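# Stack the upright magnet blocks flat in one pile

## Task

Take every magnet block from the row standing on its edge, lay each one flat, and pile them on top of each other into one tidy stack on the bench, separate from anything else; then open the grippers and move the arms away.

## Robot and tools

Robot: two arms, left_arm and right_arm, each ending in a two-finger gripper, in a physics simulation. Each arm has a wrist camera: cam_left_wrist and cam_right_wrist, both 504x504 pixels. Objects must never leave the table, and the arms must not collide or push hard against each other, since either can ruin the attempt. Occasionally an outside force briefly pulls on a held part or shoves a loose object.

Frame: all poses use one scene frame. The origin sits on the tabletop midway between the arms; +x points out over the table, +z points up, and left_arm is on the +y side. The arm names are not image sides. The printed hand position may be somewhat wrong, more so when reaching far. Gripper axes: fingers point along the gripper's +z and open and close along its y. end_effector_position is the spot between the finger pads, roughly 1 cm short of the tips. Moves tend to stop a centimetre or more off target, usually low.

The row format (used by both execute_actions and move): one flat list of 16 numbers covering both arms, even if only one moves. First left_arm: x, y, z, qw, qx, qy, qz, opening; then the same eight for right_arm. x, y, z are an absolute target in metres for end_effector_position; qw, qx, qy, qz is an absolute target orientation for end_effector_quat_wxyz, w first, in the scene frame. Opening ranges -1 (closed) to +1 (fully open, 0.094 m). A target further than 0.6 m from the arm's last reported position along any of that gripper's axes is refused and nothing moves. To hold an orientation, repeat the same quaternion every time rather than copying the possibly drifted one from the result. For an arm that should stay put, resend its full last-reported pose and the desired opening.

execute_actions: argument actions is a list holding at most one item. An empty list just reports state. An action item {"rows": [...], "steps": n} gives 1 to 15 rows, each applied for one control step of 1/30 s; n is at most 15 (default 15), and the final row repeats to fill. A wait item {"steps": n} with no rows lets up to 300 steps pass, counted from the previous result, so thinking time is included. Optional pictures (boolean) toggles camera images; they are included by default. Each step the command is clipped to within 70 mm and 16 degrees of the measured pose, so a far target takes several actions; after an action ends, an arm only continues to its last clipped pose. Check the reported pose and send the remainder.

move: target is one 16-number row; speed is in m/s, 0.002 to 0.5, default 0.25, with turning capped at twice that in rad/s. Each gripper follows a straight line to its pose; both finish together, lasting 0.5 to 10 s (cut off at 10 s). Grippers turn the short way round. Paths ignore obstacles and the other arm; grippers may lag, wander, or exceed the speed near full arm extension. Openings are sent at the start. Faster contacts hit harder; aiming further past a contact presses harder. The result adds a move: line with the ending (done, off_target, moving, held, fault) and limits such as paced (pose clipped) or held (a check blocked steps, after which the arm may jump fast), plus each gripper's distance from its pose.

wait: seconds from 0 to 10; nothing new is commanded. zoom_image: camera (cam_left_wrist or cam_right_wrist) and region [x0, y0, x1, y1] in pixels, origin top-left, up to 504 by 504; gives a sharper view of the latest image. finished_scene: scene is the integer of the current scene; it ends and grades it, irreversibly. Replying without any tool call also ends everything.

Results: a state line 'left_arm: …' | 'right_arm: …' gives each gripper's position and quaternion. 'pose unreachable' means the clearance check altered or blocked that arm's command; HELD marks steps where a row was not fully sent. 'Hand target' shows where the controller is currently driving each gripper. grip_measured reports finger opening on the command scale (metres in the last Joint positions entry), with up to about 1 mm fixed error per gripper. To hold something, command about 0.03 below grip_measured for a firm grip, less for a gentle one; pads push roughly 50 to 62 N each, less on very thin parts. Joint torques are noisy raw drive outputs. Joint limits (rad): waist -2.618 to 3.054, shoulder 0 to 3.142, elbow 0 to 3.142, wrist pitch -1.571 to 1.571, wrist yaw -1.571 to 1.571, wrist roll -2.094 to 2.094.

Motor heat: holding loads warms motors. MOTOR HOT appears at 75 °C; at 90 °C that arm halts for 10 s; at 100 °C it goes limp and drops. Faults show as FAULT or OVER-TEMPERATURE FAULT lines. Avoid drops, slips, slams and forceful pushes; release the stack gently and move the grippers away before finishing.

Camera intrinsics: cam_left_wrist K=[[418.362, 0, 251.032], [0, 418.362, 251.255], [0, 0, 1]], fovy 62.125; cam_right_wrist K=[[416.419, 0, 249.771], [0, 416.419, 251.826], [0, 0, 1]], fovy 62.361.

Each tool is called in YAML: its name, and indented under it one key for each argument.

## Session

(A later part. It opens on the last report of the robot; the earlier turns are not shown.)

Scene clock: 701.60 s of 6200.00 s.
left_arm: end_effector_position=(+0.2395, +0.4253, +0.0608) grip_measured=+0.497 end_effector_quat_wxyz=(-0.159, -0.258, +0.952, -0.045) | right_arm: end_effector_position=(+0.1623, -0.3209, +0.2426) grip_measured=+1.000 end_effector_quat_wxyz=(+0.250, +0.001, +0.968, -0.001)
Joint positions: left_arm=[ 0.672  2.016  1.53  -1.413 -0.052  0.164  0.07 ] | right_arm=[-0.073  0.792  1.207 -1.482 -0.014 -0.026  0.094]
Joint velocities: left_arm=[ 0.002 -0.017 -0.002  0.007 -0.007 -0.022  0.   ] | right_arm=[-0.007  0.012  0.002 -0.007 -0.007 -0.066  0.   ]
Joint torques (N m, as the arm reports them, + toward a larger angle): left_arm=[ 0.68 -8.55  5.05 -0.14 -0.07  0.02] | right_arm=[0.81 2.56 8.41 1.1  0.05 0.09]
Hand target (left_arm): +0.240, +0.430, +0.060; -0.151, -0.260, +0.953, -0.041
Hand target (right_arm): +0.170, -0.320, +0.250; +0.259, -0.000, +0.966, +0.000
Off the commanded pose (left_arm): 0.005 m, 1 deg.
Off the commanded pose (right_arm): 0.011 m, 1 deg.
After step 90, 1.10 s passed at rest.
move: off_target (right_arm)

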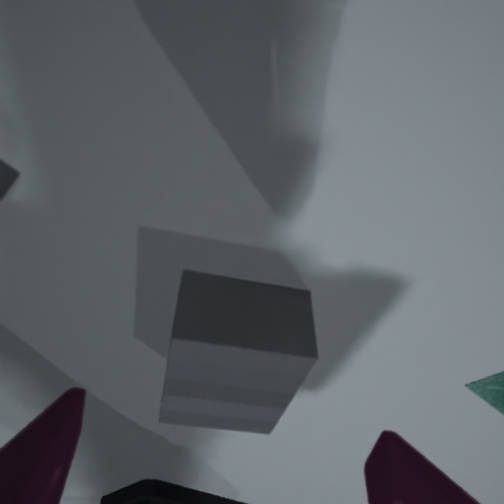

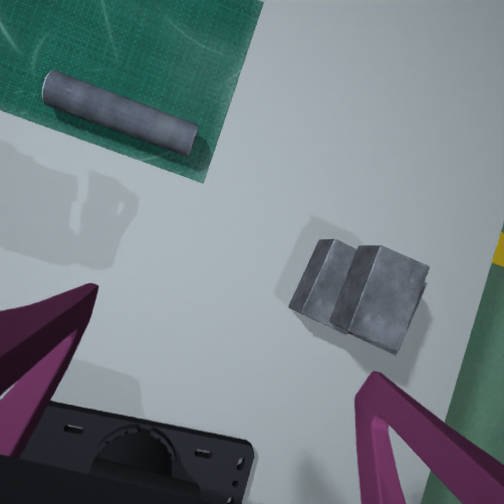

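move:
  target: [0.2375,0.4275,0.036,-0.1509,-0.2598,0.9529,-0.0411,0.5,0.17,-0.32,0.25,0.259,0,0.966,0,1]
  speed: 0.05

Scene clock: 718.07 s of 6200.00 s.
left_arm: end_effector_position=(+0.2372, +0.4233, +0.0377) grip_measured=+0.497 end_effector_quat_wxyz=(-0.157, -0.257, +0.952, -0.044) | right_arm: end_effector_position=(+0.1623, -0.3209, +0.2426) grip_measured=+1.000 end_effector_quat_wxyz=(+0.250, +0.001, +0.968, -0.001)
Joint positions: left_arm=[ 0.672  2.027  1.452 -1.321 -0.052  0.165  0.07 ] | right_arm=[-0.073  0.792  1.207 -1.482 -0.014 -0.026  0.094]
Joint velocities: left_arm=[-0.012  0.007 -0.002  0.095  0.022  0.022 -0.001] | right_arm=[-0.007  0.002 -0.007 -0.051  0.139  0.007  0.   ]
Joint torques (N m, as the arm reports them, + toward a larger angle): left_arm=[ 0.72 -8.47  4.83 -0.15 -0.06  0.04] | right_arm=[0.77 2.57 8.32 1.08 0.04 0.08]
Hand target (left_arm): +0.237, +0.427, +0.036; -0.151, -0.260, +0.953, -0.041
Hand target (right_arm): +0.170, -0.320, +0.250; +0.259, -0.000, +0.966, +0.000
Off the commanded pose (left_arm): 0.005 m, 1 deg.
Off the commanded pose (right_arm): 0.011 m, 1 deg.
After step 90, 12.53 s passed at rest.
move: off_target (right_arm)

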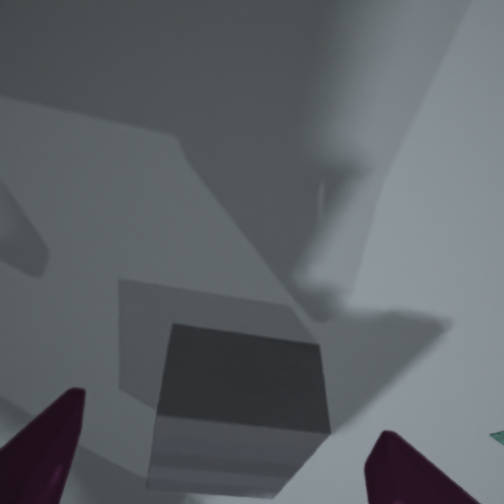

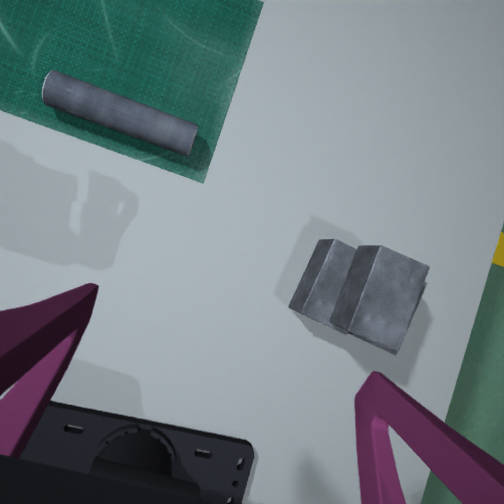

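move:
  target: [0.2368,0.4265,0.016,-0.1509,-0.2598,0.9529,-0.0411,0.5,0.17,-0.32,0.25,0.259,0,0.966,0,1]
  speed: 0.03

Scene clock: 721.60 s of 6200.00 s.
left_arm: end_effector_position=(+0.2366, +0.4229, +0.0181) grip_measured=+0.497 end_effector_quat_wxyz=(-0.156, -0.257, +0.953, -0.044) | right_arm: end_effector_position=(+0.1623, -0.3209, +0.2426) grip_measured=+1.000 end_effector_quat_wxyz=(+0.250, +0.001, +0.968, -0.001)
Joint positions: left_arm=[ 0.672  2.049  1.403 -1.247 -0.052  0.165  0.07 ] | right_arm=[-0.073  0.792  1.207 -1.482 -0.014 -0.026  0.094]
Joint velocities: left_arm=[-0.007 -0.022 -0.002 -0.051 -0.007  0.022  0.   ] | right_arm=[-0.002 -0.002  0.007  0.007 -0.022 -0.037  0.   ]
Joint torques (N m, as the arm reports them, + toward a larger angle): left_arm=[ 0.6  -8.4   4.5  -0.15 -0.06  0.01] | right_arm=[0.84 2.52 8.41 1.1  0.03 0.1 ]
Hand target (left_arm): +0.237, +0.426, +0.016; -0.151, -0.260, +0.953, -0.041
Hand target (right_arm): +0.170, -0.320, +0.250; +0.259, -0.000, +0.966, +0.000
Off the commanded pose (left_arm): 0.004 m, 1 deg.
Off the commanded pose (right_arm): 0.011 m, 1 deg.
move: off_target (right_arm)

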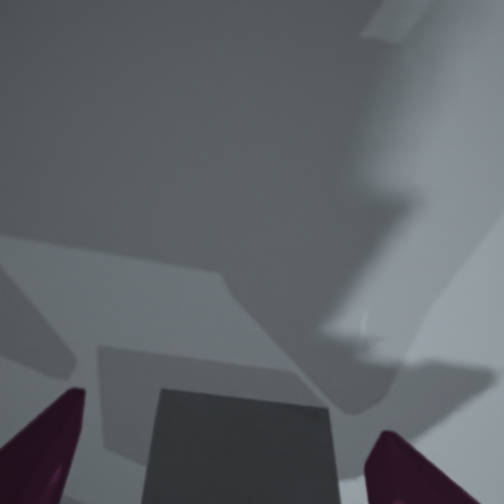

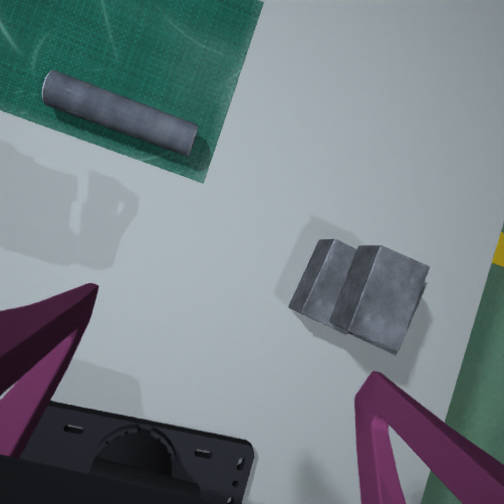

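execute_actions:
  actions:
    - {"rows":[[0.2368,0.4265,0.016,-0.1509,-0.2598,0.9529,-0.0411,0.35,0.17,-0.32,0.25,0.259,0,0.966,0,1],[0.2368,0.4265,0.016,-0.1509,-0.2598,0.9529,-0.0411,0.25,0.17,-0.32,0.25,0.259,0,0.966,0,1],[0.2368,0.4265,0.016,-0.1509,-0.2598,0.9529,-0.0411,0.15,0.17,-0.32,0.25,0.259,0,0.966,0,1],[0.2368,0.4265,0.016,-0.1509,-0.2598,0.9529,-0.0411,0.08,0.17,-0.32,0.25,0.259,0,0.966,0,1],[0.2368,0.4265,0.016,-0.1509,-0.2598,0.9529,-0.0411,0.02,0.17,-0.32,0.25,0.259,0,0.966,0,1],[0.2368,0.4265,0.016,-0.1509,-0.2598,0.9529,-0.0411,-0.03,0.17,-0.32,0.25,0.259,0,0.966,0,1],[0.2368,0.4265,0.016,-0.1509,-0.2598,0.9529,-0.0411,-0.06,0.17,-0.32,0.25,0.259,0,0.966,0,1],[0.2368,0.4265,0.016,-0.1509,-0.2598,0.9529,-0.0411,-0.08,0.17,-0.32,0.25,0.259,0,0.966,0,1],[0.2368,0.4265,0.016,-0.1509,-0.2598,0.9529,-0.0411,-0.10,0.17,-0.32,0.25,0.259,0,0.966,0,1],[0.2368,0.4265,0.016,-0.1509,-0.2598,0.9529,-0.0411,-0.12,0.17,-0.32,0.25,0.259,0,0.966,0,1],[0.2368,0.4265,0.016,-0.1509,-0.2598,0.9529,-0.0411,-0.135,0.17,-0.32,0.25,0.259,0,0.966,0,1],[0.2368,0.4265,0.016,-0.1509,-0.2598,0.9529,-0.0411,-0.145,0.17,-0.32,0.25,0.259,0,0.966,0,1]],"steps":15}

Scene clock: 738.53 s of 6200.00 s.
left_arm: end_effector_position=(+0.2370, +0.4231, +0.0179) grip_measured=-0.115 end_effector_quat_wxyz=(-0.156, -0.258, +0.953, -0.044) | right_arm: end_effector_position=(+0.1623, -0.3209, +0.2426) grip_measured=+1.000 end_effector_quat_wxyz=(+0.250, +0.001, +0.968, -0.001)
Joint positions: left_arm=[ 0.672  2.049  1.403 -1.246 -0.052  0.165  0.042] | right_arm=[-0.073  0.792  1.207 -1.482 -0.014 -0.026  0.094]
Joint velocities: left_arm=[ 0.002  0.012 -0.007  0.007 -0.022 -0.037 -0.   ] | right_arm=[ 0.002 -0.012  0.012 -0.022 -0.007 -0.095  0.   ]
Joint torques (N m, as the arm reports them, + toward a larger angle): left_arm=[ 0.61 -8.31  4.53 -0.14 -0.06  0.01] | right_arm=[0.86 2.53 8.39 1.08 0.02 0.1 ]
Hand target (left_arm): +0.237, +0.426, +0.016; -0.151, -0.260, +0.953, -0.041
Hand target (right_arm): +0.170, -0.320, +0.250; +0.259, -0.000, +0.966, +0.000
Off the commanded pose (left_arm): 0.004 m, 1 deg.
Off the commanded pose (right_arm): 0.011 m, 1 deg.
Steps of this call (steps 1 to 90: nothing new was sent; then 13.43 s passed at rest; steps 91 to 105: all 15 steps of this action). Readings (end_effector_position):
91: left_arm (+0.2369, +0.4231, +0.0179) | right_arm (+0.1623, -0.3209, +0.2426)
92: left_arm (+0.2369, +0.4231, +0.0179) | right_arm (+0.1623, -0.3209, +0.2426)
94: left_arm (+0.2369, +0.4231, +0.0179) | right_arm (+0.1623, -0.3209, +0.2426)
98: left_arm (+0.2370, +0.4231, +0.0179) | right_arm (+0.1623, -0.3209, +0.2426)
105: the state above

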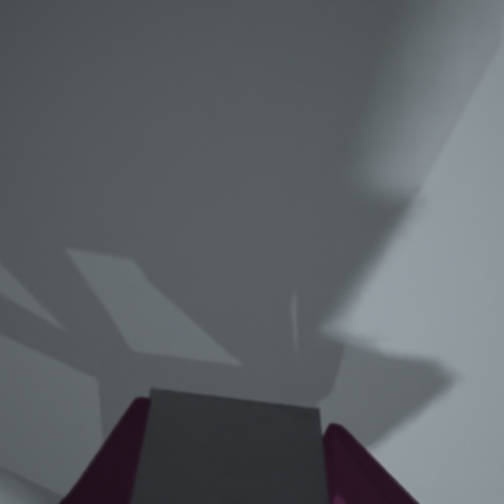

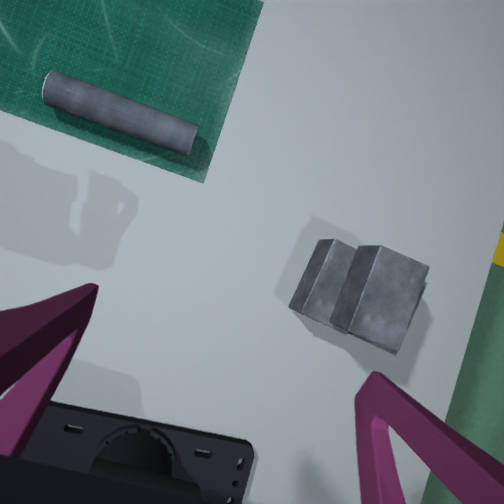

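move:
  target: [0.243,0.430,0.09,-0.1509,-0.2598,0.9529,-0.0411,-0.145,0.17,-0.32,0.25,0.259,0,0.966,0,1]
  speed: 0.08

Scene clock: 741.87 s of 6200.00 s.
left_arm: end_effector_position=(+0.2412, +0.4267, +0.0741) grip_measured=-0.115 end_effector_quat_wxyz=(-0.166, -0.257, +0.951, -0.049) | right_arm: end_effector_position=(+0.1623, -0.3209, +0.2426) grip_measured=+1.000 end_effector_quat_wxyz=(+0.250, +0.001, +0.968, -0.001)
Joint positions: left_arm=[ 0.672  2.029  1.598 -1.484 -0.052  0.165  0.042] | right_arm=[-0.073  0.792  1.207 -1.482 -0.014 -0.026  0.094]
Joint velocities: left_arm=[-0.022 -0.007 -0.012 -0.081  0.037  0.051 -0.001] | right_arm=[-0.002 -0.007 -0.012 -0.051 -0.051  0.022  0.   ]
Joint torques (N m, as the arm reports them, + toward a larger angle): left_arm=[  0.38 -11.03   7.7   -0.56  -0.04  -0.01] | right_arm=[0.88 2.57 8.51 1.09 0.04 0.09]
Hand target (left_arm): +0.243, +0.430, +0.090; -0.151, -0.260, +0.953, -0.041
Hand target (right_arm): +0.170, -0.320, +0.250; +0.259, -0.000, +0.966, +0.000
Off the commanded pose (left_arm): 0.016 m, 2 deg.
Off the commanded pose (right_arm): 0.011 m, 1 deg.
move: off_target (left_arm, right_arm)

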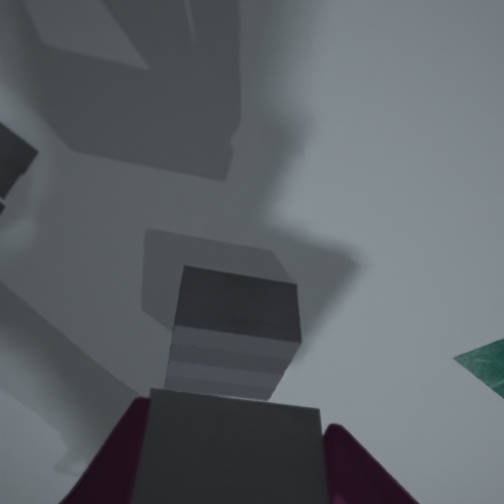

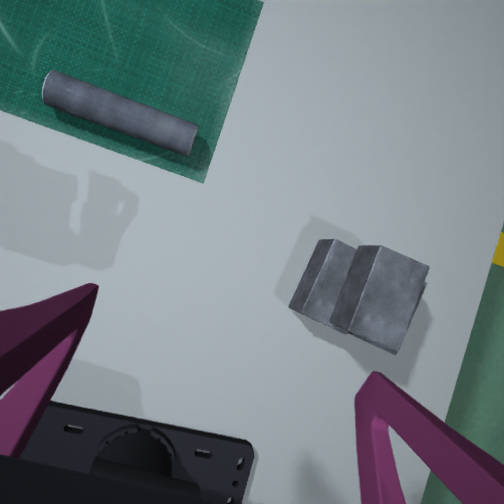

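move:
  target: [0.455,0.388,0.11,0.5995,-0.1378,0.7813,0.1057,-0.145,0.17,-0.32,0.25,0.259,0,0.966,0,1]
  speed: 0.25

Scene clock: 751.87 s of 6200.00 s.
left_arm: end_effector_position=(+0.4514, +0.3903, +0.0905) grip_measured=-0.115 end_effector_quat_wxyz=(+0.577, -0.150, +0.797, +0.095) | right_arm: end_effector_position=(+0.1623, -0.3209, +0.2426) grip_measured=+1.000 end_effector_quat_wxyz=(+0.250, +0.001, +0.968, -0.001)
Joint positions: left_arm=[ 0.34   1.808  0.613  0.873  0.018 -0.016  0.042] | right_arm=[-0.073  0.792  1.207 -1.482 -0.014 -0.026  0.094]
Joint velocities: left_arm=[-0.012  0.022  0.007  0.051 -0.051 -0.037  0.001] | right_arm=[ 0.002 -0.002 -0.002 -0.051 -0.022  0.007  0.   ]
Joint torques (N m, as the arm reports them, + toward a larger angle): left_arm=[-1.04 -6.57  5.62  2.13 -0.1  -0.04] | right_arm=[0.8  2.58 8.4  1.07 0.03 0.1 ]
Hand target (left_arm): +0.458, +0.389, +0.106; +0.601, -0.146, +0.779, +0.101
Hand target (right_arm): +0.170, -0.320, +0.250; +0.259, -0.000, +0.966, +0.000
Off the commanded pose (left_arm): 0.020 m, 4 deg.
Off the commanded pose (right_arm): 0.011 m, 1 deg.
After step 90, 2.93 s passed at rest.
move: off_target (left_arm, right_arm)

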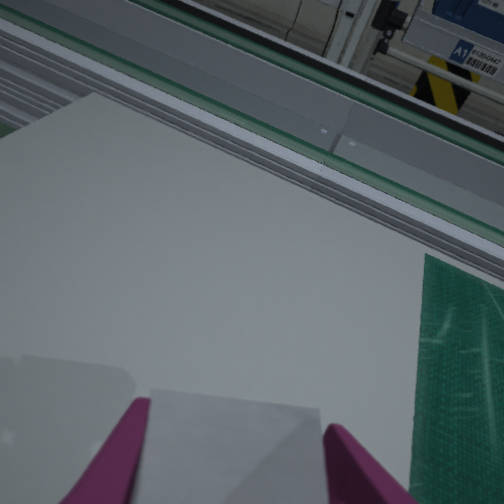

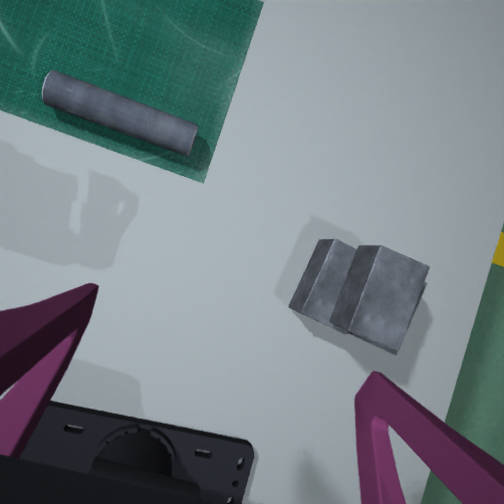

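move:
  target: [0.462,0.389,0.062,0.5995,-0.1378,0.7813,0.1057,-0.145,0.17,-0.32,0.25,0.259,0,0.966,0,1]
  speed: 0.06

Scene clock: 759.67 s of 6200.00 s.
left_arm: end_effector_position=(+0.4552, +0.3923, +0.0467) grip_measured=-0.115 end_effector_quat_wxyz=(+0.576, -0.148, +0.798, +0.099) | right_arm: end_effector_position=(+0.1623, -0.3209, +0.2426) grip_measured=+1.000 end_effector_quat_wxyz=(+0.250, +0.001, +0.968, -0.001)
Joint positions: left_arm=[ 0.34   2.013  0.606  1.085  0.016 -0.008  0.042] | right_arm=[-0.073  0.792  1.207 -1.482 -0.014 -0.026  0.094]
Joint velocities: left_arm=[ 0.002  0.012 -0.002 -0.007 -0.022  0.051 -0.001] | right_arm=[-0.002  0.012  0.007  0.007  0.007  0.007  0.   ]
Joint torques (N m, as the arm reports them, + toward a larger angle): left_arm=[-1.48 -7.29  4.34  2.14 -0.09  0.04] | right_arm=[0.75 2.55 8.36 1.08 0.02 0.11]
Hand target (left_arm): +0.462, +0.389, +0.061; +0.599, -0.138, +0.782, +0.105
Hand target (right_arm): +0.170, -0.320, +0.250; +0.259, -0.000, +0.966, +0.000
Off the commanded pose (left_arm): 0.017 m, 4 deg.
Off the commanded pose (right_arm): 0.011 m, 1 deg.
After step 90, 3.63 s passed at rest.
move: off_target (left_arm, right_arm)

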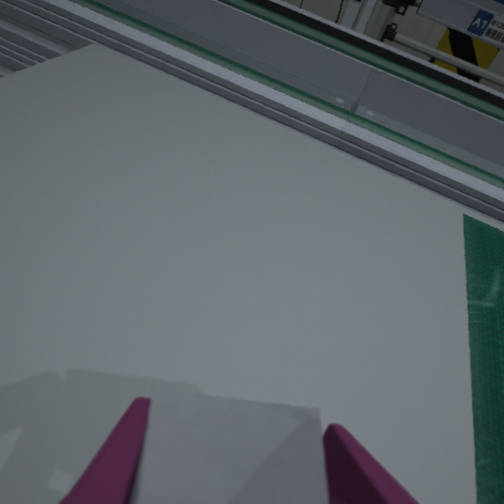

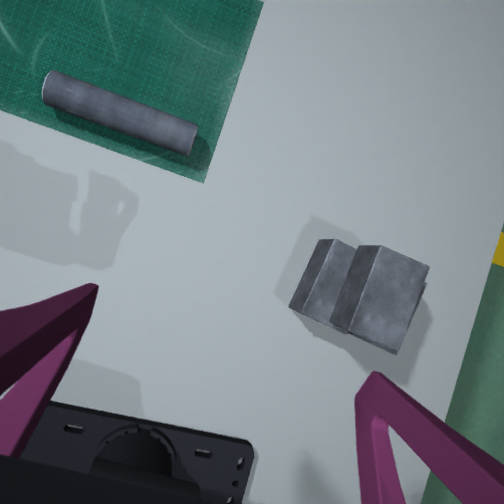

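execute_actions:
  actions:
    - {"rows":[[0.460,0.386,0.058,0.5995,-0.1378,0.7813,0.1057,-0.145,0.17,-0.32,0.25,0.259,0,0.966,0,1]],"steps":15}
  pictures: false

Scene clock: 765.67 s of 6200.00 s.
left_arm: end_effector_position=(+0.4577, +0.3882, +0.0471) grip_measured=-0.115 end_effector_quat_wxyz=(+0.581, -0.144, +0.795, +0.099) | right_arm: end_effector_position=(+0.1623, -0.3209, +0.2426) grip_measured=+1.000 end_effector_quat_wxyz=(+0.250, +0.001, +0.968, -0.001)
Joint positions: left_arm=[ 0.327  2.023  0.606  1.106  0.009 -0.008  0.042] | right_arm=[-0.073  0.792  1.207 -1.482 -0.014 -0.026  0.094]
Joint velocities: left_arm=[-0.002 -0.022  0.012  0.007 -0.007 -0.066  0.001] | right_arm=[ 0.012 -0.002  0.007  0.007  0.037  0.022  0.   ]
Joint torques (N m, as the arm reports them, + toward a larger angle): left_arm=[-0.88 -7.31  3.32  2.12 -0.09  0.03] | right_arm=[0.81 2.55 8.41 1.07 0.03 0.11]
Hand target (left_arm): +0.460, +0.386, +0.058; +0.599, -0.138, +0.782, +0.105
Hand target (right_arm): +0.170, -0.320, +0.250; +0.259, -0.000, +0.966, +0.000
Off the commanded pose (left_arm): 0.011 m, 3 deg.
Off the commanded pose (right_arm): 0.011 m, 1 deg.
Steps of this call (steps 1 to 90: nothing new was sent; then 2.50 s passed at rest; steps 91 to 105: all 15 steps of this action). Readings (end_effector_position):
91: left_arm (+0.4555, +0.3922, +0.0470) | right_arm (+0.1623, -0.3209, +0.2426)
92: left_arm (+0.4560, +0.3915, +0.0473) | right_arm (+0.1623, -0.3209, +0.2426)
94: left_arm (+0.4569, +0.3894, +0.0467) | right_arm (+0.1623, -0.3209, +0.2426)
98: left_arm (+0.4576, +0.3877, +0.0461) | right_arm (+0.1623, -0.3209, +0.2426)
105: the state above

execute_actions:
  actions:
    - {"rows":[[0.456,0.3885,0.056,0.5995,-0.1378,0.7813,0.1057,-0.145,0.17,-0.32,0.25,0.259,0,0.966,0,1]],"steps":15}
  pictures: false

Scene clock: 771.93 s of 6200.00 s.
left_arm: end_effector_position=(+0.4534, +0.3866, +0.0447) grip_measured=-0.115 end_effector_quat_wxyz=(+0.580, -0.143, +0.796, +0.099) | right_arm: end_effector_position=(+0.1623, -0.3209, +0.2426) grip_measured=+1.000 end_effector_quat_wxyz=(+0.250, +0.001, +0.968, -0.001)
Joint positions: left_arm=[ 0.327  2.023  0.587  1.123  0.009 -0.006  0.042] | right_arm=[-0.073  0.792  1.207 -1.482 -0.014 -0.026  0.094]
Joint velocities: left_arm=[-0.007  0.007 -0.012  0.022  0.037 -0.066  0.   ] | right_arm=[-0.007  0.017 -0.022 -0.007  0.066 -0.051  0.   ]
Joint torques (N m, as the arm reports them, + toward a larger angle): left_arm=[ 0.14 -6.98  3.77  2.13  0.    0.05] | right_arm=[0.82 2.54 8.4  1.1  0.02 0.07]
Hand target (left_arm): +0.456, +0.388, +0.056; +0.599, -0.138, +0.782, +0.105
Hand target (right_arm): +0.170, -0.320, +0.250; +0.259, -0.000, +0.966, +0.000
Off the commanded pose (left_arm): 0.012 m, 3 deg.
Off the commanded pose (right_arm): 0.011 m, 1 deg.
Steps of this call (steps 1 to 90: nothing new was sent; then 2.77 s passed at rest; steps 91 to 105: all 15 steps of this action). Readings (end_effector_position):
91: left_arm (+0.4573, +0.3881, +0.0472) | right_arm (+0.1623, -0.3209, +0.2426)
92: left_arm (+0.4564, +0.3877, +0.0469) | right_arm (+0.1623, -0.3209, +0.2426)
94: left_arm (+0.4545, +0.3870, +0.0452) | right_arm (+0.1623, -0.3209, +0.2426)
98: left_arm (+0.4530, +0.3865, +0.0437) | right_arm (+0.1623, -0.3209, +0.2426)
105: the state above

execute_actions:
  actions:
    - {"rows":[[0.455,0.3905,0.054,0.5995,-0.1378,0.7813,0.1057,-0.145,0.17,-0.32,0.25,0.259,0,0.966,0,1]],"steps":15}
  pictures: false

Scene clock: 774.73 s of 6200.00 s.
left_arm: end_effector_position=(+0.4532, +0.3865, +0.0413) grip_measured=-0.115 end_effector_quat_wxyz=(+0.579, -0.142, +0.797, +0.100) | right_arm: end_effector_position=(+0.1623, -0.3209, +0.2426) grip_measured=+1.000 end_effector_quat_wxyz=(+0.250, +0.001, +0.968, -0.001)
Joint positions: left_arm=[ 0.327  2.037  0.587  1.134  0.009 -0.003  0.042] | right_arm=[-0.073  0.792  1.207 -1.482 -0.014 -0.026  0.094]
Joint velocities: left_arm=[-0.007  0.017 -0.012  0.037 -0.022 -0.037  0.   ] | right_arm=[-0.007  0.017 -0.007 -0.022  0.095  0.007  0.   ]
Joint torques (N m, as the arm reports them, + toward a larger angle): left_arm=[ 0.81 -7.26  3.51  2.15  0.06  0.01] | right_arm=[0.79 2.55 8.34 1.08 0.03 0.09]
Hand target (left_arm): +0.455, +0.390, +0.054; +0.599, -0.138, +0.782, +0.106
Hand target (right_arm): +0.170, -0.320, +0.250; +0.259, -0.000, +0.966, +0.000
Off the commanded pose (left_arm): 0.013 m, 3 deg.
Off the commanded pose (right_arm): 0.011 m, 1 deg.
Steps of this call (steps 1 to 69: nothing new was sent; steps 70 to 84: all 15 steps of this action). Readings (end_effector_position):
70: left_arm (+0.4535, +0.3866, +0.0448) | right_arm (+0.1623, -0.3209, +0.2426)
71: left_arm (+0.4536, +0.3867, +0.0444) | right_arm (+0.1623, -0.3209, +0.2426)
73: left_arm (+0.4533, +0.3866, +0.0427) | right_arm (+0.1623, -0.3209, +0.2426)
77: left_arm (+0.4530, +0.3865, +0.0406) | right_arm (+0.1623, -0.3209, +0.2426)
84: the state above

execute_actions:
  actions:
    - {"rows":[[0.455,0.3932,0.054,0.5995,-0.1378,0.7813,0.1057,-0.145,0.17,-0.32,0.25,0.259,0,0.966,0,1]],"steps":15}
  pictures: false

Scene clock: 782.30 s of 6200.00 s.
left_arm: end_effector_position=(+0.4524, +0.3887, +0.0414) grip_measured=-0.115 end_effector_quat_wxyz=(+0.579, -0.143, +0.797, +0.100) | right_arm: end_effector_position=(+0.1623, -0.3209, +0.2426) grip_measured=+1.000 end_effector_quat_wxyz=(+0.250, +0.001, +0.968, -0.001)
Joint positions: left_arm=[ 0.335  2.037  0.587  1.135  0.016 -0.002  0.042] | right_arm=[-0.073  0.792  1.207 -1.482 -0.014 -0.026  0.094]
Joint velocities: left_arm=[-0.002 -0.007  0.007 -0.051  0.066  0.051 -0.001] | right_arm=[ 0.022 -0.002 -0.012 -0.022 -0.051  0.022  0.   ]
Joint torques (N m, as the arm reports them, + toward a larger angle): left_arm=[ 0.91 -7.2   3.92  2.11  0.1   0.03] | right_arm=[0.85 2.55 8.43 1.09 0.03 0.09]
Hand target (left_arm): +0.455, +0.393, +0.054; +0.599, -0.138, +0.782, +0.105
Hand target (right_arm): +0.170, -0.320, +0.250; +0.259, -0.000, +0.966, +0.000
Off the commanded pose (left_arm): 0.014 m, 3 deg.
Off the commanded pose (right_arm): 0.011 m, 1 deg.
Steps of this call (steps 1 to 90: nothing new was sent; then 4.07 s passed at rest; steps 91 to 105: all 15 steps of this action). Readings (end_effector_position):
91: left_arm (+0.4531, +0.3868, +0.0414) | right_arm (+0.1623, -0.3209, +0.2426)
92: left_arm (+0.4530, +0.3870, +0.0414) | right_arm (+0.1623, -0.3209, +0.2426)
94: left_arm (+0.4526, +0.3883, +0.0414) | right_arm (+0.1623, -0.3209, +0.2426)
98: left_arm (+0.4523, +0.3890, +0.0414) | right_arm (+0.1623, -0.3209, +0.2426)
105: the state above

move:
  target: [0.455,0.3932,0.041,0.5995,-0.1378,0.7813,0.1057,-0.145,0.17,-0.32,0.25,0.259,0,0.966,0,1]
  speed: 0.015

Scene clock: 787.77 s of 6200.00 s.
left_arm: end_effector_position=(+0.4515, +0.3883, +0.0264) grip_measured=-0.115 end_effector_quat_wxyz=(+0.576, -0.143, +0.799, +0.099) | right_arm: end_effector_position=(+0.1622, -0.3209, +0.2426) grip_measured=+1.000 end_effector_quat_wxyz=(+0.249, +0.001, +0.968, -0.001)
Joint positions: left_arm=[ 0.335  2.101  0.587  1.192  0.016 -0.001  0.042] | right_arm=[-0.073  0.792  1.207 -1.482 -0.014 -0.026  0.094]
Joint velocities: left_arm=[ 0.002  0.017 -0.002  0.022 -0.007  0.051 -0.   ] | right_arm=[ 0.007 -0.012 -0.002 -0.022  0.051 -0.051  0.   ]
Joint torques (N m, as the arm reports them, + toward a larger angle): left_arm=[ 0.96 -7.36  3.61  2.13  0.09  0.03] | right_arm=[0.93 2.53 8.38 1.06 0.02 0.08]
Hand target (left_arm): +0.455, +0.393, +0.041; +0.599, -0.138, +0.782, +0.106
Hand target (right_arm): +0.170, -0.320, +0.250; +0.259, -0.000, +0.966, +0.000
Off the commanded pose (left_arm): 0.016 m, 3 deg.
Off the commanded pose (right_arm): 0.011 m, 1 deg.
After step 90, 0.43 s passed at rest.
move: off_target (left_arm, right_arm)

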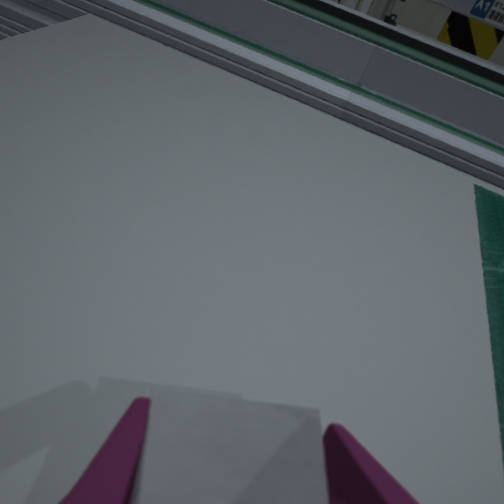

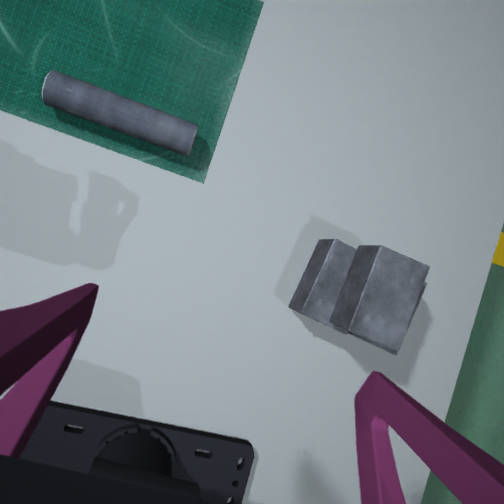

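execute_actions:
  actions:
    - {"rows":[[0.455,0.3932,0.039,0.5995,-0.1378,0.7813,0.1057,-0.145,0.17,-0.32,0.25,0.259,0,0.966,0,1],[0.455,0.3932,0.038,0.5995,-0.1378,0.7813,0.1057,-0.145,0.17,-0.32,0.25,0.259,0,0.966,0,1],[0.455,0.3932,0.037,0.5995,-0.1378,0.7813,0.1057,-0.145,0.17,-0.32,0.25,0.259,0,0.966,0,1],[0.455,0.3932,0.036,0.5995,-0.1378,0.7813,0.1057,-0.145,0.17,-0.32,0.25,0.259,0,0.966,0,1]],"steps":15}
  pictures: false

Scene clock: 792.20 s of 6200.00 s.
left_arm: end_effector_position=(+0.4521, +0.3885, +0.0249) grip_measured=-0.115 end_effector_quat_wxyz=(+0.581, -0.142, +0.795, +0.100) | right_arm: end_effector_position=(+0.1622, -0.3209, +0.2426) grip_measured=+1.000 end_effector_quat_wxyz=(+0.249, +0.001, +0.968, -0.001)
Joint positions: left_arm=[0.335 2.122 0.587 1.226 0.016 0.    0.042] | right_arm=[-0.073  0.792  1.207 -1.482 -0.014 -0.026  0.094]
Joint velocities: left_arm=[ 0.002 -0.007 -0.002 -0.007 -0.022  0.007 -0.001] | right_arm=[ 0.012 -0.007  0.002 -0.037 -0.051  0.022  0.   ]
Joint torques (N m, as the arm reports them, + toward a larger angle): left_arm=[ 0.95 -7.23  3.81  2.06  0.08  0.04] | right_arm=[0.84 2.56 8.4  1.09 0.04 0.1 ]
Hand target (left_arm): +0.455, +0.393, +0.036; +0.599, -0.138, +0.782, +0.105
Hand target (right_arm): +0.170, -0.320, +0.250; +0.259, -0.000, +0.966, +0.000
Off the commanded pose (left_arm): 0.012 m, 3 deg.
Off the commanded pose (right_arm): 0.011 m, 1 deg.
Steps of this call (steps 1 to 90: nothing new was sent; then 0.93 s passed at rest; steps 91 to 105: all 15 steps of this action). Readings (end_effector_position):
91: left_arm (+0.4518, +0.3884, +0.0271) | right_arm (+0.1622, -0.3209, +0.2426)
92: left_arm (+0.4518, +0.3884, +0.0270) | right_arm (+0.1622, -0.3209, +0.2426)
94: left_arm (+0.4517, +0.3884, +0.0251) | right_arm (+0.1622, -0.3209, +0.2426)
98: left_arm (+0.4520, +0.3885, +0.0249) | right_arm (+0.1622, -0.3209, +0.2426)
105: the state above

execute_actions:
  actions:
    - {"rows":[[0.455,0.3932,0.037,0.5995,-0.1378,0.7813,0.1057,-0.11,0.17,-0.32,0.25,0.259,0,0.966,0,1],[0.455,0.3932,0.037,0.5995,-0.1378,0.7813,0.1057,-0.10,0.17,-0.32,0.25,0.259,0,0.966,0,1],[0.455,0.3932,0.037,0.5995,-0.1378,0.7813,0.1057,-0.08,0.17,-0.32,0.25,0.259,0,0.966,0,1],[0.455,0.3932,0.037,0.5995,-0.1378,0.7813,0.1057,-0.05,0.17,-0.32,0.25,0.259,0,0.966,0,1],[0.455,0.3932,0.037,0.5995,-0.1378,0.7813,0.1057,0.0,0.17,-0.32,0.25,0.259,0,0.966,0,1],[0.455,0.3932,0.037,0.5995,-0.1378,0.7813,0.1057,0.05,0.17,-0.32,0.25,0.259,0,0.966,0,1],[0.455,0.3932,0.037,0.5995,-0.1378,0.7813,0.1057,0.1,0.17,-0.32,0.25,0.259,0,0.966,0,1],[0.455,0.3932,0.037,0.5995,-0.1378,0.7813,0.1057,0.2,0.17,-0.32,0.25,0.259,0,0.966,0,1],[0.455,0.3932,0.037,0.5995,-0.1378,0.7813,0.1057,0.35,0.17,-0.32,0.25,0.259,0,0.966,0,1]],"steps":15}
  pictures: false

Scene clock: 798.37 s of 6200.00 s.
left_arm: end_effector_position=(+0.4526, +0.3887, +0.0266) grip_measured=+0.347 end_effector_quat_wxyz=(+0.584, -0.141, +0.793, +0.101) | right_arm: end_effector_position=(+0.1622, -0.3209, +0.2426) grip_measured=+1.000 end_effector_quat_wxyz=(+0.249, +0.001, +0.968, -0.001)
Joint positions: left_arm=[0.335 2.122 0.587 1.233 0.016 0.    0.063] | right_arm=[-0.073  0.792  1.207 -1.482 -0.014 -0.026  0.094]
Joint velocities: left_arm=[-0.007 -0.002 -0.002  0.022 -0.022  0.051  0.001] | right_arm=[-0.022  0.002  0.007 -0.037 -0.037  0.007  0.   ]
Joint torques (N m, as the arm reports them, + toward a larger angle): left_arm=[ 0.94 -7.62  3.73  1.94  0.06  0.03] | right_arm=[0.84 2.56 8.41 1.1  0.02 0.09]
Hand target (left_arm): +0.455, +0.393, +0.037; +0.599, -0.138, +0.781, +0.105
Hand target (right_arm): +0.170, -0.320, +0.250; +0.259, -0.000, +0.966, +0.000
Off the commanded pose (left_arm): 0.012 m, 2 deg.
Off the commanded pose (right_arm): 0.011 m, 1 deg.
Steps of this call (steps 1 to 90: nothing new was sent; then 2.67 s passed at rest; steps 91 to 105: all 15 steps of this action). Readings (end_effector_position):
91: left_arm (+0.4521, +0.3885, +0.0249) | right_arm (+0.1622, -0.3209, +0.2426)
92: left_arm (+0.4521, +0.3885, +0.0249) | right_arm (+0.1622, -0.3209, +0.2426)
94: left_arm (+0.4521, +0.3885, +0.0250) | right_arm (+0.1622, -0.3209, +0.2426)
98: left_arm (+0.4525, +0.3887, +0.0261) | right_arm (+0.1622, -0.3209, +0.2426)
105: the state above

Now lift and back off to inspect.

move:
  target: [0.415,0.378,0.085,0.5507,-0.1440,0.8164,0.0971,0.4,0.17,-0.32,0.25,0.259,0,0.966,0,1]
  speed: 0.12

Scene clock: 801.70 s of 6200.00 s.
left_arm: end_effector_position=(+0.4149, +0.3743, +0.0760) grip_measured=+0.398 end_effector_quat_wxyz=(+0.540, -0.146, +0.823, +0.094) | right_arm: end_effector_position=(+0.1622, -0.3209, +0.2426) grip_measured=+1.000 end_effector_quat_wxyz=(+0.249, +0.001, +0.968, -0.001)
Joint positions: left_arm=[0.335 1.685 0.49  0.784 0.016 0.003 0.066] | right_arm=[-0.073  0.792  1.207 -1.482 -0.014 -0.026  0.094]
Joint velocities: left_arm=[-0.002 -0.012 -0.007 -0.007  0.007  0.022  0.   ] | right_arm=[-0.002  0.002 -0.017 -0.037 -0.066  0.022  0.   ]
Joint torques (N m, as the arm reports them, + toward a larger angle): left_arm=[ 0.86 -7.2   5.24  1.59  0.08  0.03] | right_arm=[0.82 2.53 8.34 1.09 0.03 0.07]
Hand target (left_arm): +0.415, +0.378, +0.087; +0.551, -0.144, +0.816, +0.098
Hand target (right_arm): +0.170, -0.320, +0.250; +0.259, -0.000, +0.966, +0.000
Off the commanded pose (left_arm): 0.010 m, 2 deg.
Off the commanded pose (right_arm): 0.011 m, 1 deg.
move: off_target (right_arm)

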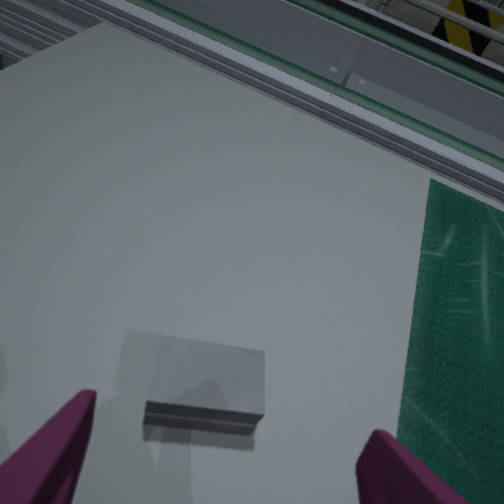

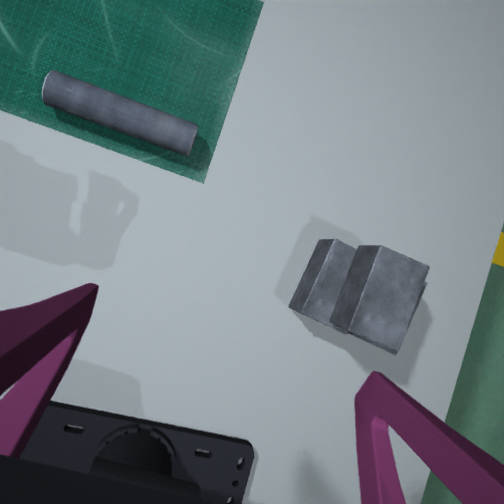

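zoom_image:
  camera: "cam_left_wrist"
  region: [110, 310, 300, 460]

Region (110, 310, 300, 460) of cam_left_wrist's 504x504 image, scaled by 2.653, with more detail than that image has; it fills the top 398 rows of this view, and the rest is white.

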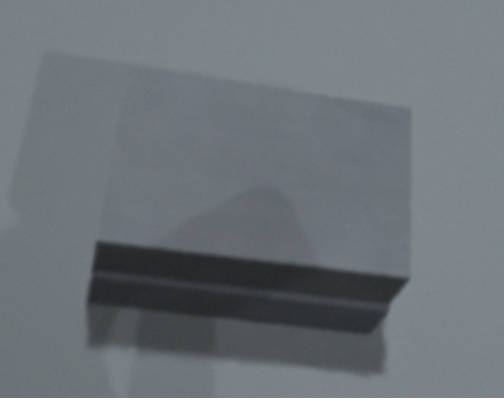

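move:
  target: [0.232,0.424,0.095,-0.1509,-0.2598,0.9529,-0.0411,0.5,0.17,-0.32,0.25,0.259,0,0.966,0,1]
  speed: 0.3

move:
  target: [0.2285,0.4225,0.05,-0.1509,-0.2598,0.9529,-0.0411,0.5,0.17,-0.32,0.25,0.259,0,0.966,0,1]
  speed: 0.08

Scene clock: 824.30 s of 6200.00 s.
left_arm: end_effector_position=(+0.2288, +0.4160, +0.0911) grip_measured=+0.497 end_effector_quat_wxyz=(-0.158, -0.256, +0.953, -0.041) | right_arm: end_effector_position=(+0.1622, -0.3209, +0.2426) grip_measured=+1.000 end_effector_quat_wxyz=(+0.249, +0.001, +0.968, -0.001)
Joint positions: left_arm=[ 0.667  1.934  1.538 -1.498 -0.058  0.163  0.07 ] | right_arm=[-0.073  0.792  1.207 -1.482 -0.014 -0.026  0.094]
Joint velocities: left_arm=[ 0.007 -0.002  0.012 -0.037 -0.037  0.022  0.001] | right_arm=[ 0.007 -0.002 -0.022  0.007  0.007 -0.051  0.   ]
Joint torques (N m, as the arm reports them, + toward a larger angle): left_arm=[ 0.87 -7.88  8.04 -0.43 -0.14  0.02] | right_arm=[0.8  2.54 8.4  1.07 0.01 0.11]
Hand target (left_arm): +0.229, +0.423, +0.098; -0.153, -0.258, +0.953, -0.033
Hand target (right_arm): +0.170, -0.320, +0.250; +0.259, -0.000, +0.966, +0.000
Off the commanded pose (left_arm): 0.009 m, 1 deg.
Off the commanded pose (right_arm): 0.011 m, 1 deg.
After step 90, 16.47 s passed at rest.
move: off_target (right_arm)

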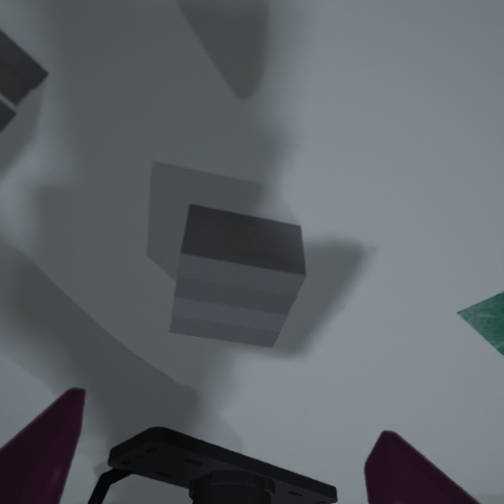

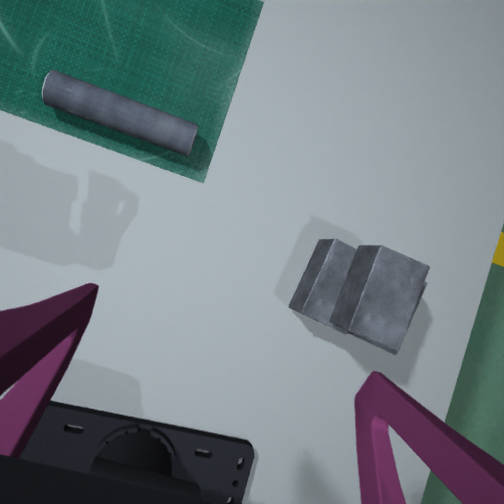

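Scene clock: 825.33 s of 6200.00 s.
left_arm: end_effector_position=(+0.2278, +0.4184, +0.0511) grip_measured=+0.497 end_effector_quat_wxyz=(-0.159, -0.256, +0.952, -0.043) | right_arm: end_effector_position=(+0.1622, -0.3209, +0.2426) grip_measured=+1.000 end_effector_quat_wxyz=(+0.249, +0.001, +0.968, -0.001)
Joint positions: left_arm=[ 0.676  1.975  1.432 -1.354 -0.058  0.17   0.07 ] | right_arm=[-0.073  0.792  1.207 -1.482 -0.014 -0.026  0.094]
Joint velocities: left_arm=[ 0.007  0.007  0.012 -0.022  0.022  0.051  0.001] | right_arm=[ 0.002  0.002 -0.017  0.007 -0.007 -0.051  0.   ]
Joint torques (N m, as the arm reports them, + toward a larger angle): left_arm=[ 0.92 -8.14  4.94 -0.17 -0.01  0.01] | right_arm=[0.83 2.56 8.4  1.09 0.03 0.1 ]
Hand target (left_arm): +0.228, +0.422, +0.050; -0.151, -0.260, +0.953, -0.041
Hand target (right_arm): +0.170, -0.320, +0.250; +0.259, -0.000, +0.966, +0.000
Off the commanded pose (left_arm): 0.004 m, 1 deg.
Off the commanded pose (right_arm): 0.011 m, 1 deg.
move: off_target (right_arm)

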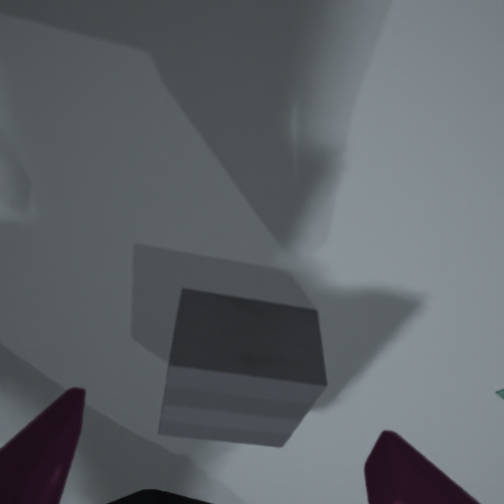

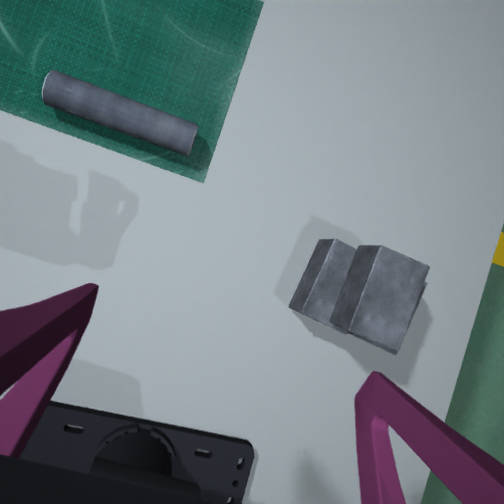

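move:
  target: [0.2277,0.4213,0.016,-0.1509,-0.2598,0.9529,-0.0411,0.5,0.17,-0.32,0.25,0.259,0,0.966,0,1]
  speed: 0.04

Scene clock: 830.97 s of 6200.00 s.
left_arm: end_effector_position=(+0.2271, +0.4178, +0.0178) grip_measured=+0.497 end_effector_quat_wxyz=(-0.158, -0.257, +0.953, -0.042) | right_arm: end_effector_position=(+0.1622, -0.3209, +0.2426) grip_measured=+1.000 end_effector_quat_wxyz=(+0.249, +0.001, +0.968, -0.001)
Joint positions: left_arm=[ 0.676  2.014  1.349 -1.229 -0.058  0.17   0.07 ] | right_arm=[-0.073  0.792  1.207 -1.482 -0.014 -0.026  0.094]
Joint velocities: left_arm=[-0.017 -0.012 -0.007  0.007  0.022  0.022 -0.   ] | right_arm=[-0.002  0.002  0.002 -0.037  0.051  0.051  0.   ]
Joint torques (N m, as the arm reports them, + toward a larger angle): left_arm=[ 0.71 -7.96  4.64 -0.13 -0.01 -0.01] | right_arm=[0.79 2.55 8.46 1.09 0.04 0.09]
Hand target (left_arm): +0.228, +0.421, +0.016; -0.151, -0.260, +0.953, -0.041
Hand target (right_arm): +0.170, -0.320, +0.250; +0.259, -0.000, +0.966, +0.000
Off the commanded pose (left_arm): 0.004 m, 1 deg.
Off the commanded pose (right_arm): 0.011 m, 1 deg.
After step 90, 1.37 s passed at rest.
move: off_target (right_arm)

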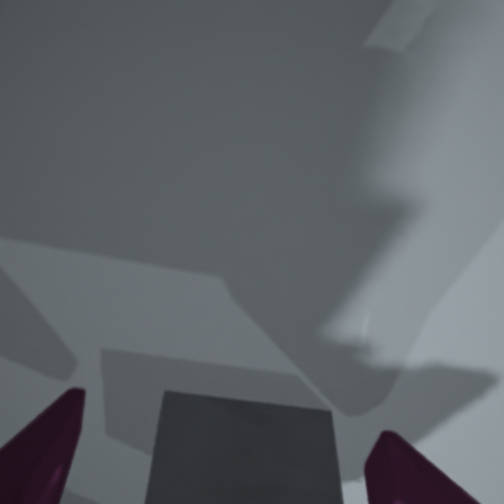

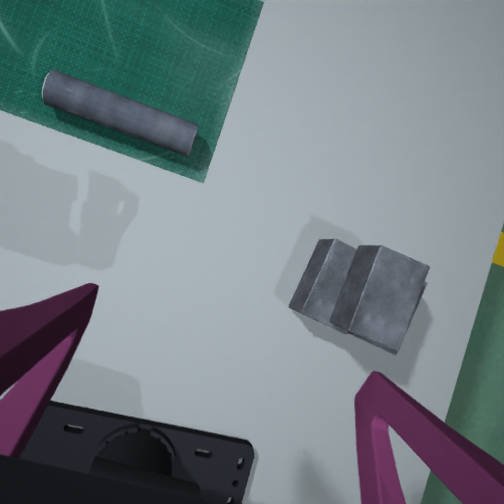

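execute_actions:
  actions:
    - {"rows":[[0.2277,0.4213,0.016,-0.1509,-0.2598,0.9529,-0.0411,0.35,0.17,-0.32,0.25,0.259,0,0.966,0,1],[0.2277,0.4213,0.016,-0.1509,-0.2598,0.9529,-0.0411,0.25,0.17,-0.32,0.25,0.259,0,0.966,0,1],[0.2277,0.4213,0.016,-0.1509,-0.2598,0.9529,-0.0411,0.15,0.17,-0.32,0.25,0.259,0,0.966,0,1],[0.2277,0.4213,0.016,-0.1509,-0.2598,0.9529,-0.0411,0.08,0.17,-0.32,0.25,0.259,0,0.966,0,1],[0.2277,0.4213,0.016,-0.1509,-0.2598,0.9529,-0.0411,0.02,0.17,-0.32,0.25,0.259,0,0.966,0,1],[0.2277,0.4213,0.016,-0.1509,-0.2598,0.9529,-0.0411,-0.03,0.17,-0.32,0.25,0.259,0,0.966,0,1],[0.2277,0.4213,0.016,-0.1509,-0.2598,0.9529,-0.0411,-0.06,0.17,-0.32,0.25,0.259,0,0.966,0,1],[0.2277,0.4213,0.016,-0.1509,-0.2598,0.9529,-0.0411,-0.08,0.17,-0.32,0.25,0.259,0,0.966,0,1],[0.2277,0.4213,0.016,-0.1509,-0.2598,0.9529,-0.0411,-0.10,0.17,-0.32,0.25,0.259,0,0.966,0,1],[0.2277,0.4213,0.016,-0.1509,-0.2598,0.9529,-0.0411,-0.12,0.17,-0.32,0.25,0.259,0,0.966,0,1],[0.2277,0.4213,0.016,-0.1509,-0.2598,0.9529,-0.0411,-0.135,0.17,-0.32,0.25,0.259,0,0.966,0,1],[0.2277,0.4213,0.016,-0.1509,-0.2598,0.9529,-0.0411,-0.145,0.17,-0.32,0.25,0.259,0,0.966,0,1]],"steps":15}
  pictures: false

move:
  target: [0.234,0.425,0.09,-0.1509,-0.2598,0.9529,-0.0411,-0.145,0.17,-0.32,0.25,0.259,0,0.966,0,1]
  speed: 0.08

Scene clock: 841.03 s of 6200.00 s.
left_arm: end_effector_position=(+0.2275, +0.4180, +0.0177) grip_measured=-0.116 end_effector_quat_wxyz=(-0.157, -0.257, +0.953, -0.042) | right_arm: end_effector_position=(+0.1622, -0.3209, +0.2426) grip_measured=+1.000 end_effector_quat_wxyz=(+0.249, +0.001, +0.968, -0.001)
Joint positions: left_arm=[ 0.676  2.014  1.349 -1.227 -0.058  0.17   0.042] | right_arm=[-0.073  0.792  1.207 -1.482 -0.014 -0.026  0.094]
Joint velocities: left_arm=[ 0.002  0.017  0.007  0.007 -0.007  0.007  0.001] | right_arm=[ 0.002  0.002  0.002 -0.007  0.022 -0.066  0.   ]
Joint torques (N m, as the arm reports them, + toward a larger angle): left_arm=[ 0.86 -8.05  4.64 -0.14 -0.03  0.  ] | right_arm=[0.84 2.49 8.4  1.1  0.04 0.08]
Hand target (left_arm): +0.228, +0.421, +0.016; -0.151, -0.260, +0.953, -0.041
Hand target (right_arm): +0.170, -0.320, +0.250; +0.259, -0.000, +0.966, +0.000
Off the commanded pose (left_arm): 0.004 m, 1 deg.
Off the commanded pose (right_arm): 0.011 m, 1 deg.
Steps of this call (steps 1 to 90: nothing new was sent; then 6.57 s passed at rest; steps 91 to 105: all 15 steps of this action). Readings (end_effector_position):
91: left_arm (+0.2274, +0.4180, +0.0177) | right_arm (+0.1622, -0.3209, +0.2426)
92: left_arm (+0.2274, +0.4180, +0.0177) | right_arm (+0.1622, -0.3209, +0.2426)
94: left_arm (+0.2274, +0.4180, +0.0177) | right_arm (+0.1622, -0.3209, +0.2426)
98: left_arm (+0.2275, +0.4179, +0.0177) | right_arm (+0.1622, -0.3209, +0.2426)
105: the state above

Scene clock: 842.70 s of 6200.00 s.
left_arm: end_effector_position=(+0.2319, +0.4218, +0.0742) grip_measured=-0.116 end_effector_quat_wxyz=(-0.167, -0.256, +0.951, -0.047) | right_arm: end_effector_position=(+0.1622, -0.3209, +0.2426) grip_measured=+1.000 end_effector_quat_wxyz=(+0.249, +0.001, +0.968, -0.001)
Joint positions: left_arm=[ 0.676  1.99   1.543 -1.468 -0.058  0.17   0.042] | right_arm=[-0.073  0.792  1.207 -1.482 -0.014 -0.026  0.094]
Joint velocities: left_arm=[ 0.002 -0.017  0.002 -0.066 -0.037 -0.066 -0.001] | right_arm=[-0.022 -0.007  0.002  0.007  0.066  0.022  0.   ]
Joint torques (N m, as the arm reports them, + toward a larger angle): left_arm=[  0.44 -10.69   7.62  -0.55  -0.01  -0.02] | right_arm=[0.84 2.56 8.42 1.09 0.03 0.09]
Hand target (left_arm): +0.234, +0.425, +0.090; -0.151, -0.260, +0.953, -0.041
Hand target (right_arm): +0.170, -0.320, +0.250; +0.259, -0.000, +0.966, +0.000
Off the commanded pose (left_arm): 0.016 m, 2 deg.
Off the commanded pose (right_arm): 0.011 m, 1 deg.
move: off_target (left_arm, right_arm)

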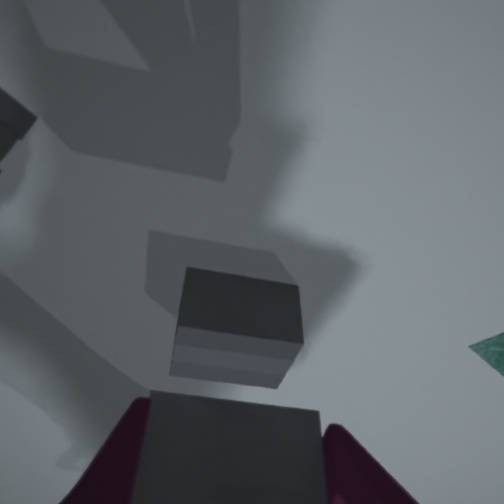

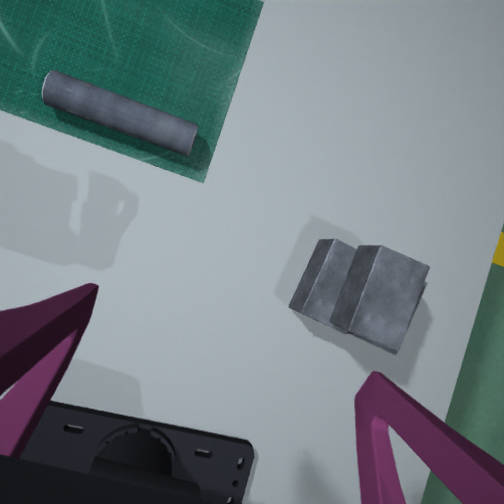

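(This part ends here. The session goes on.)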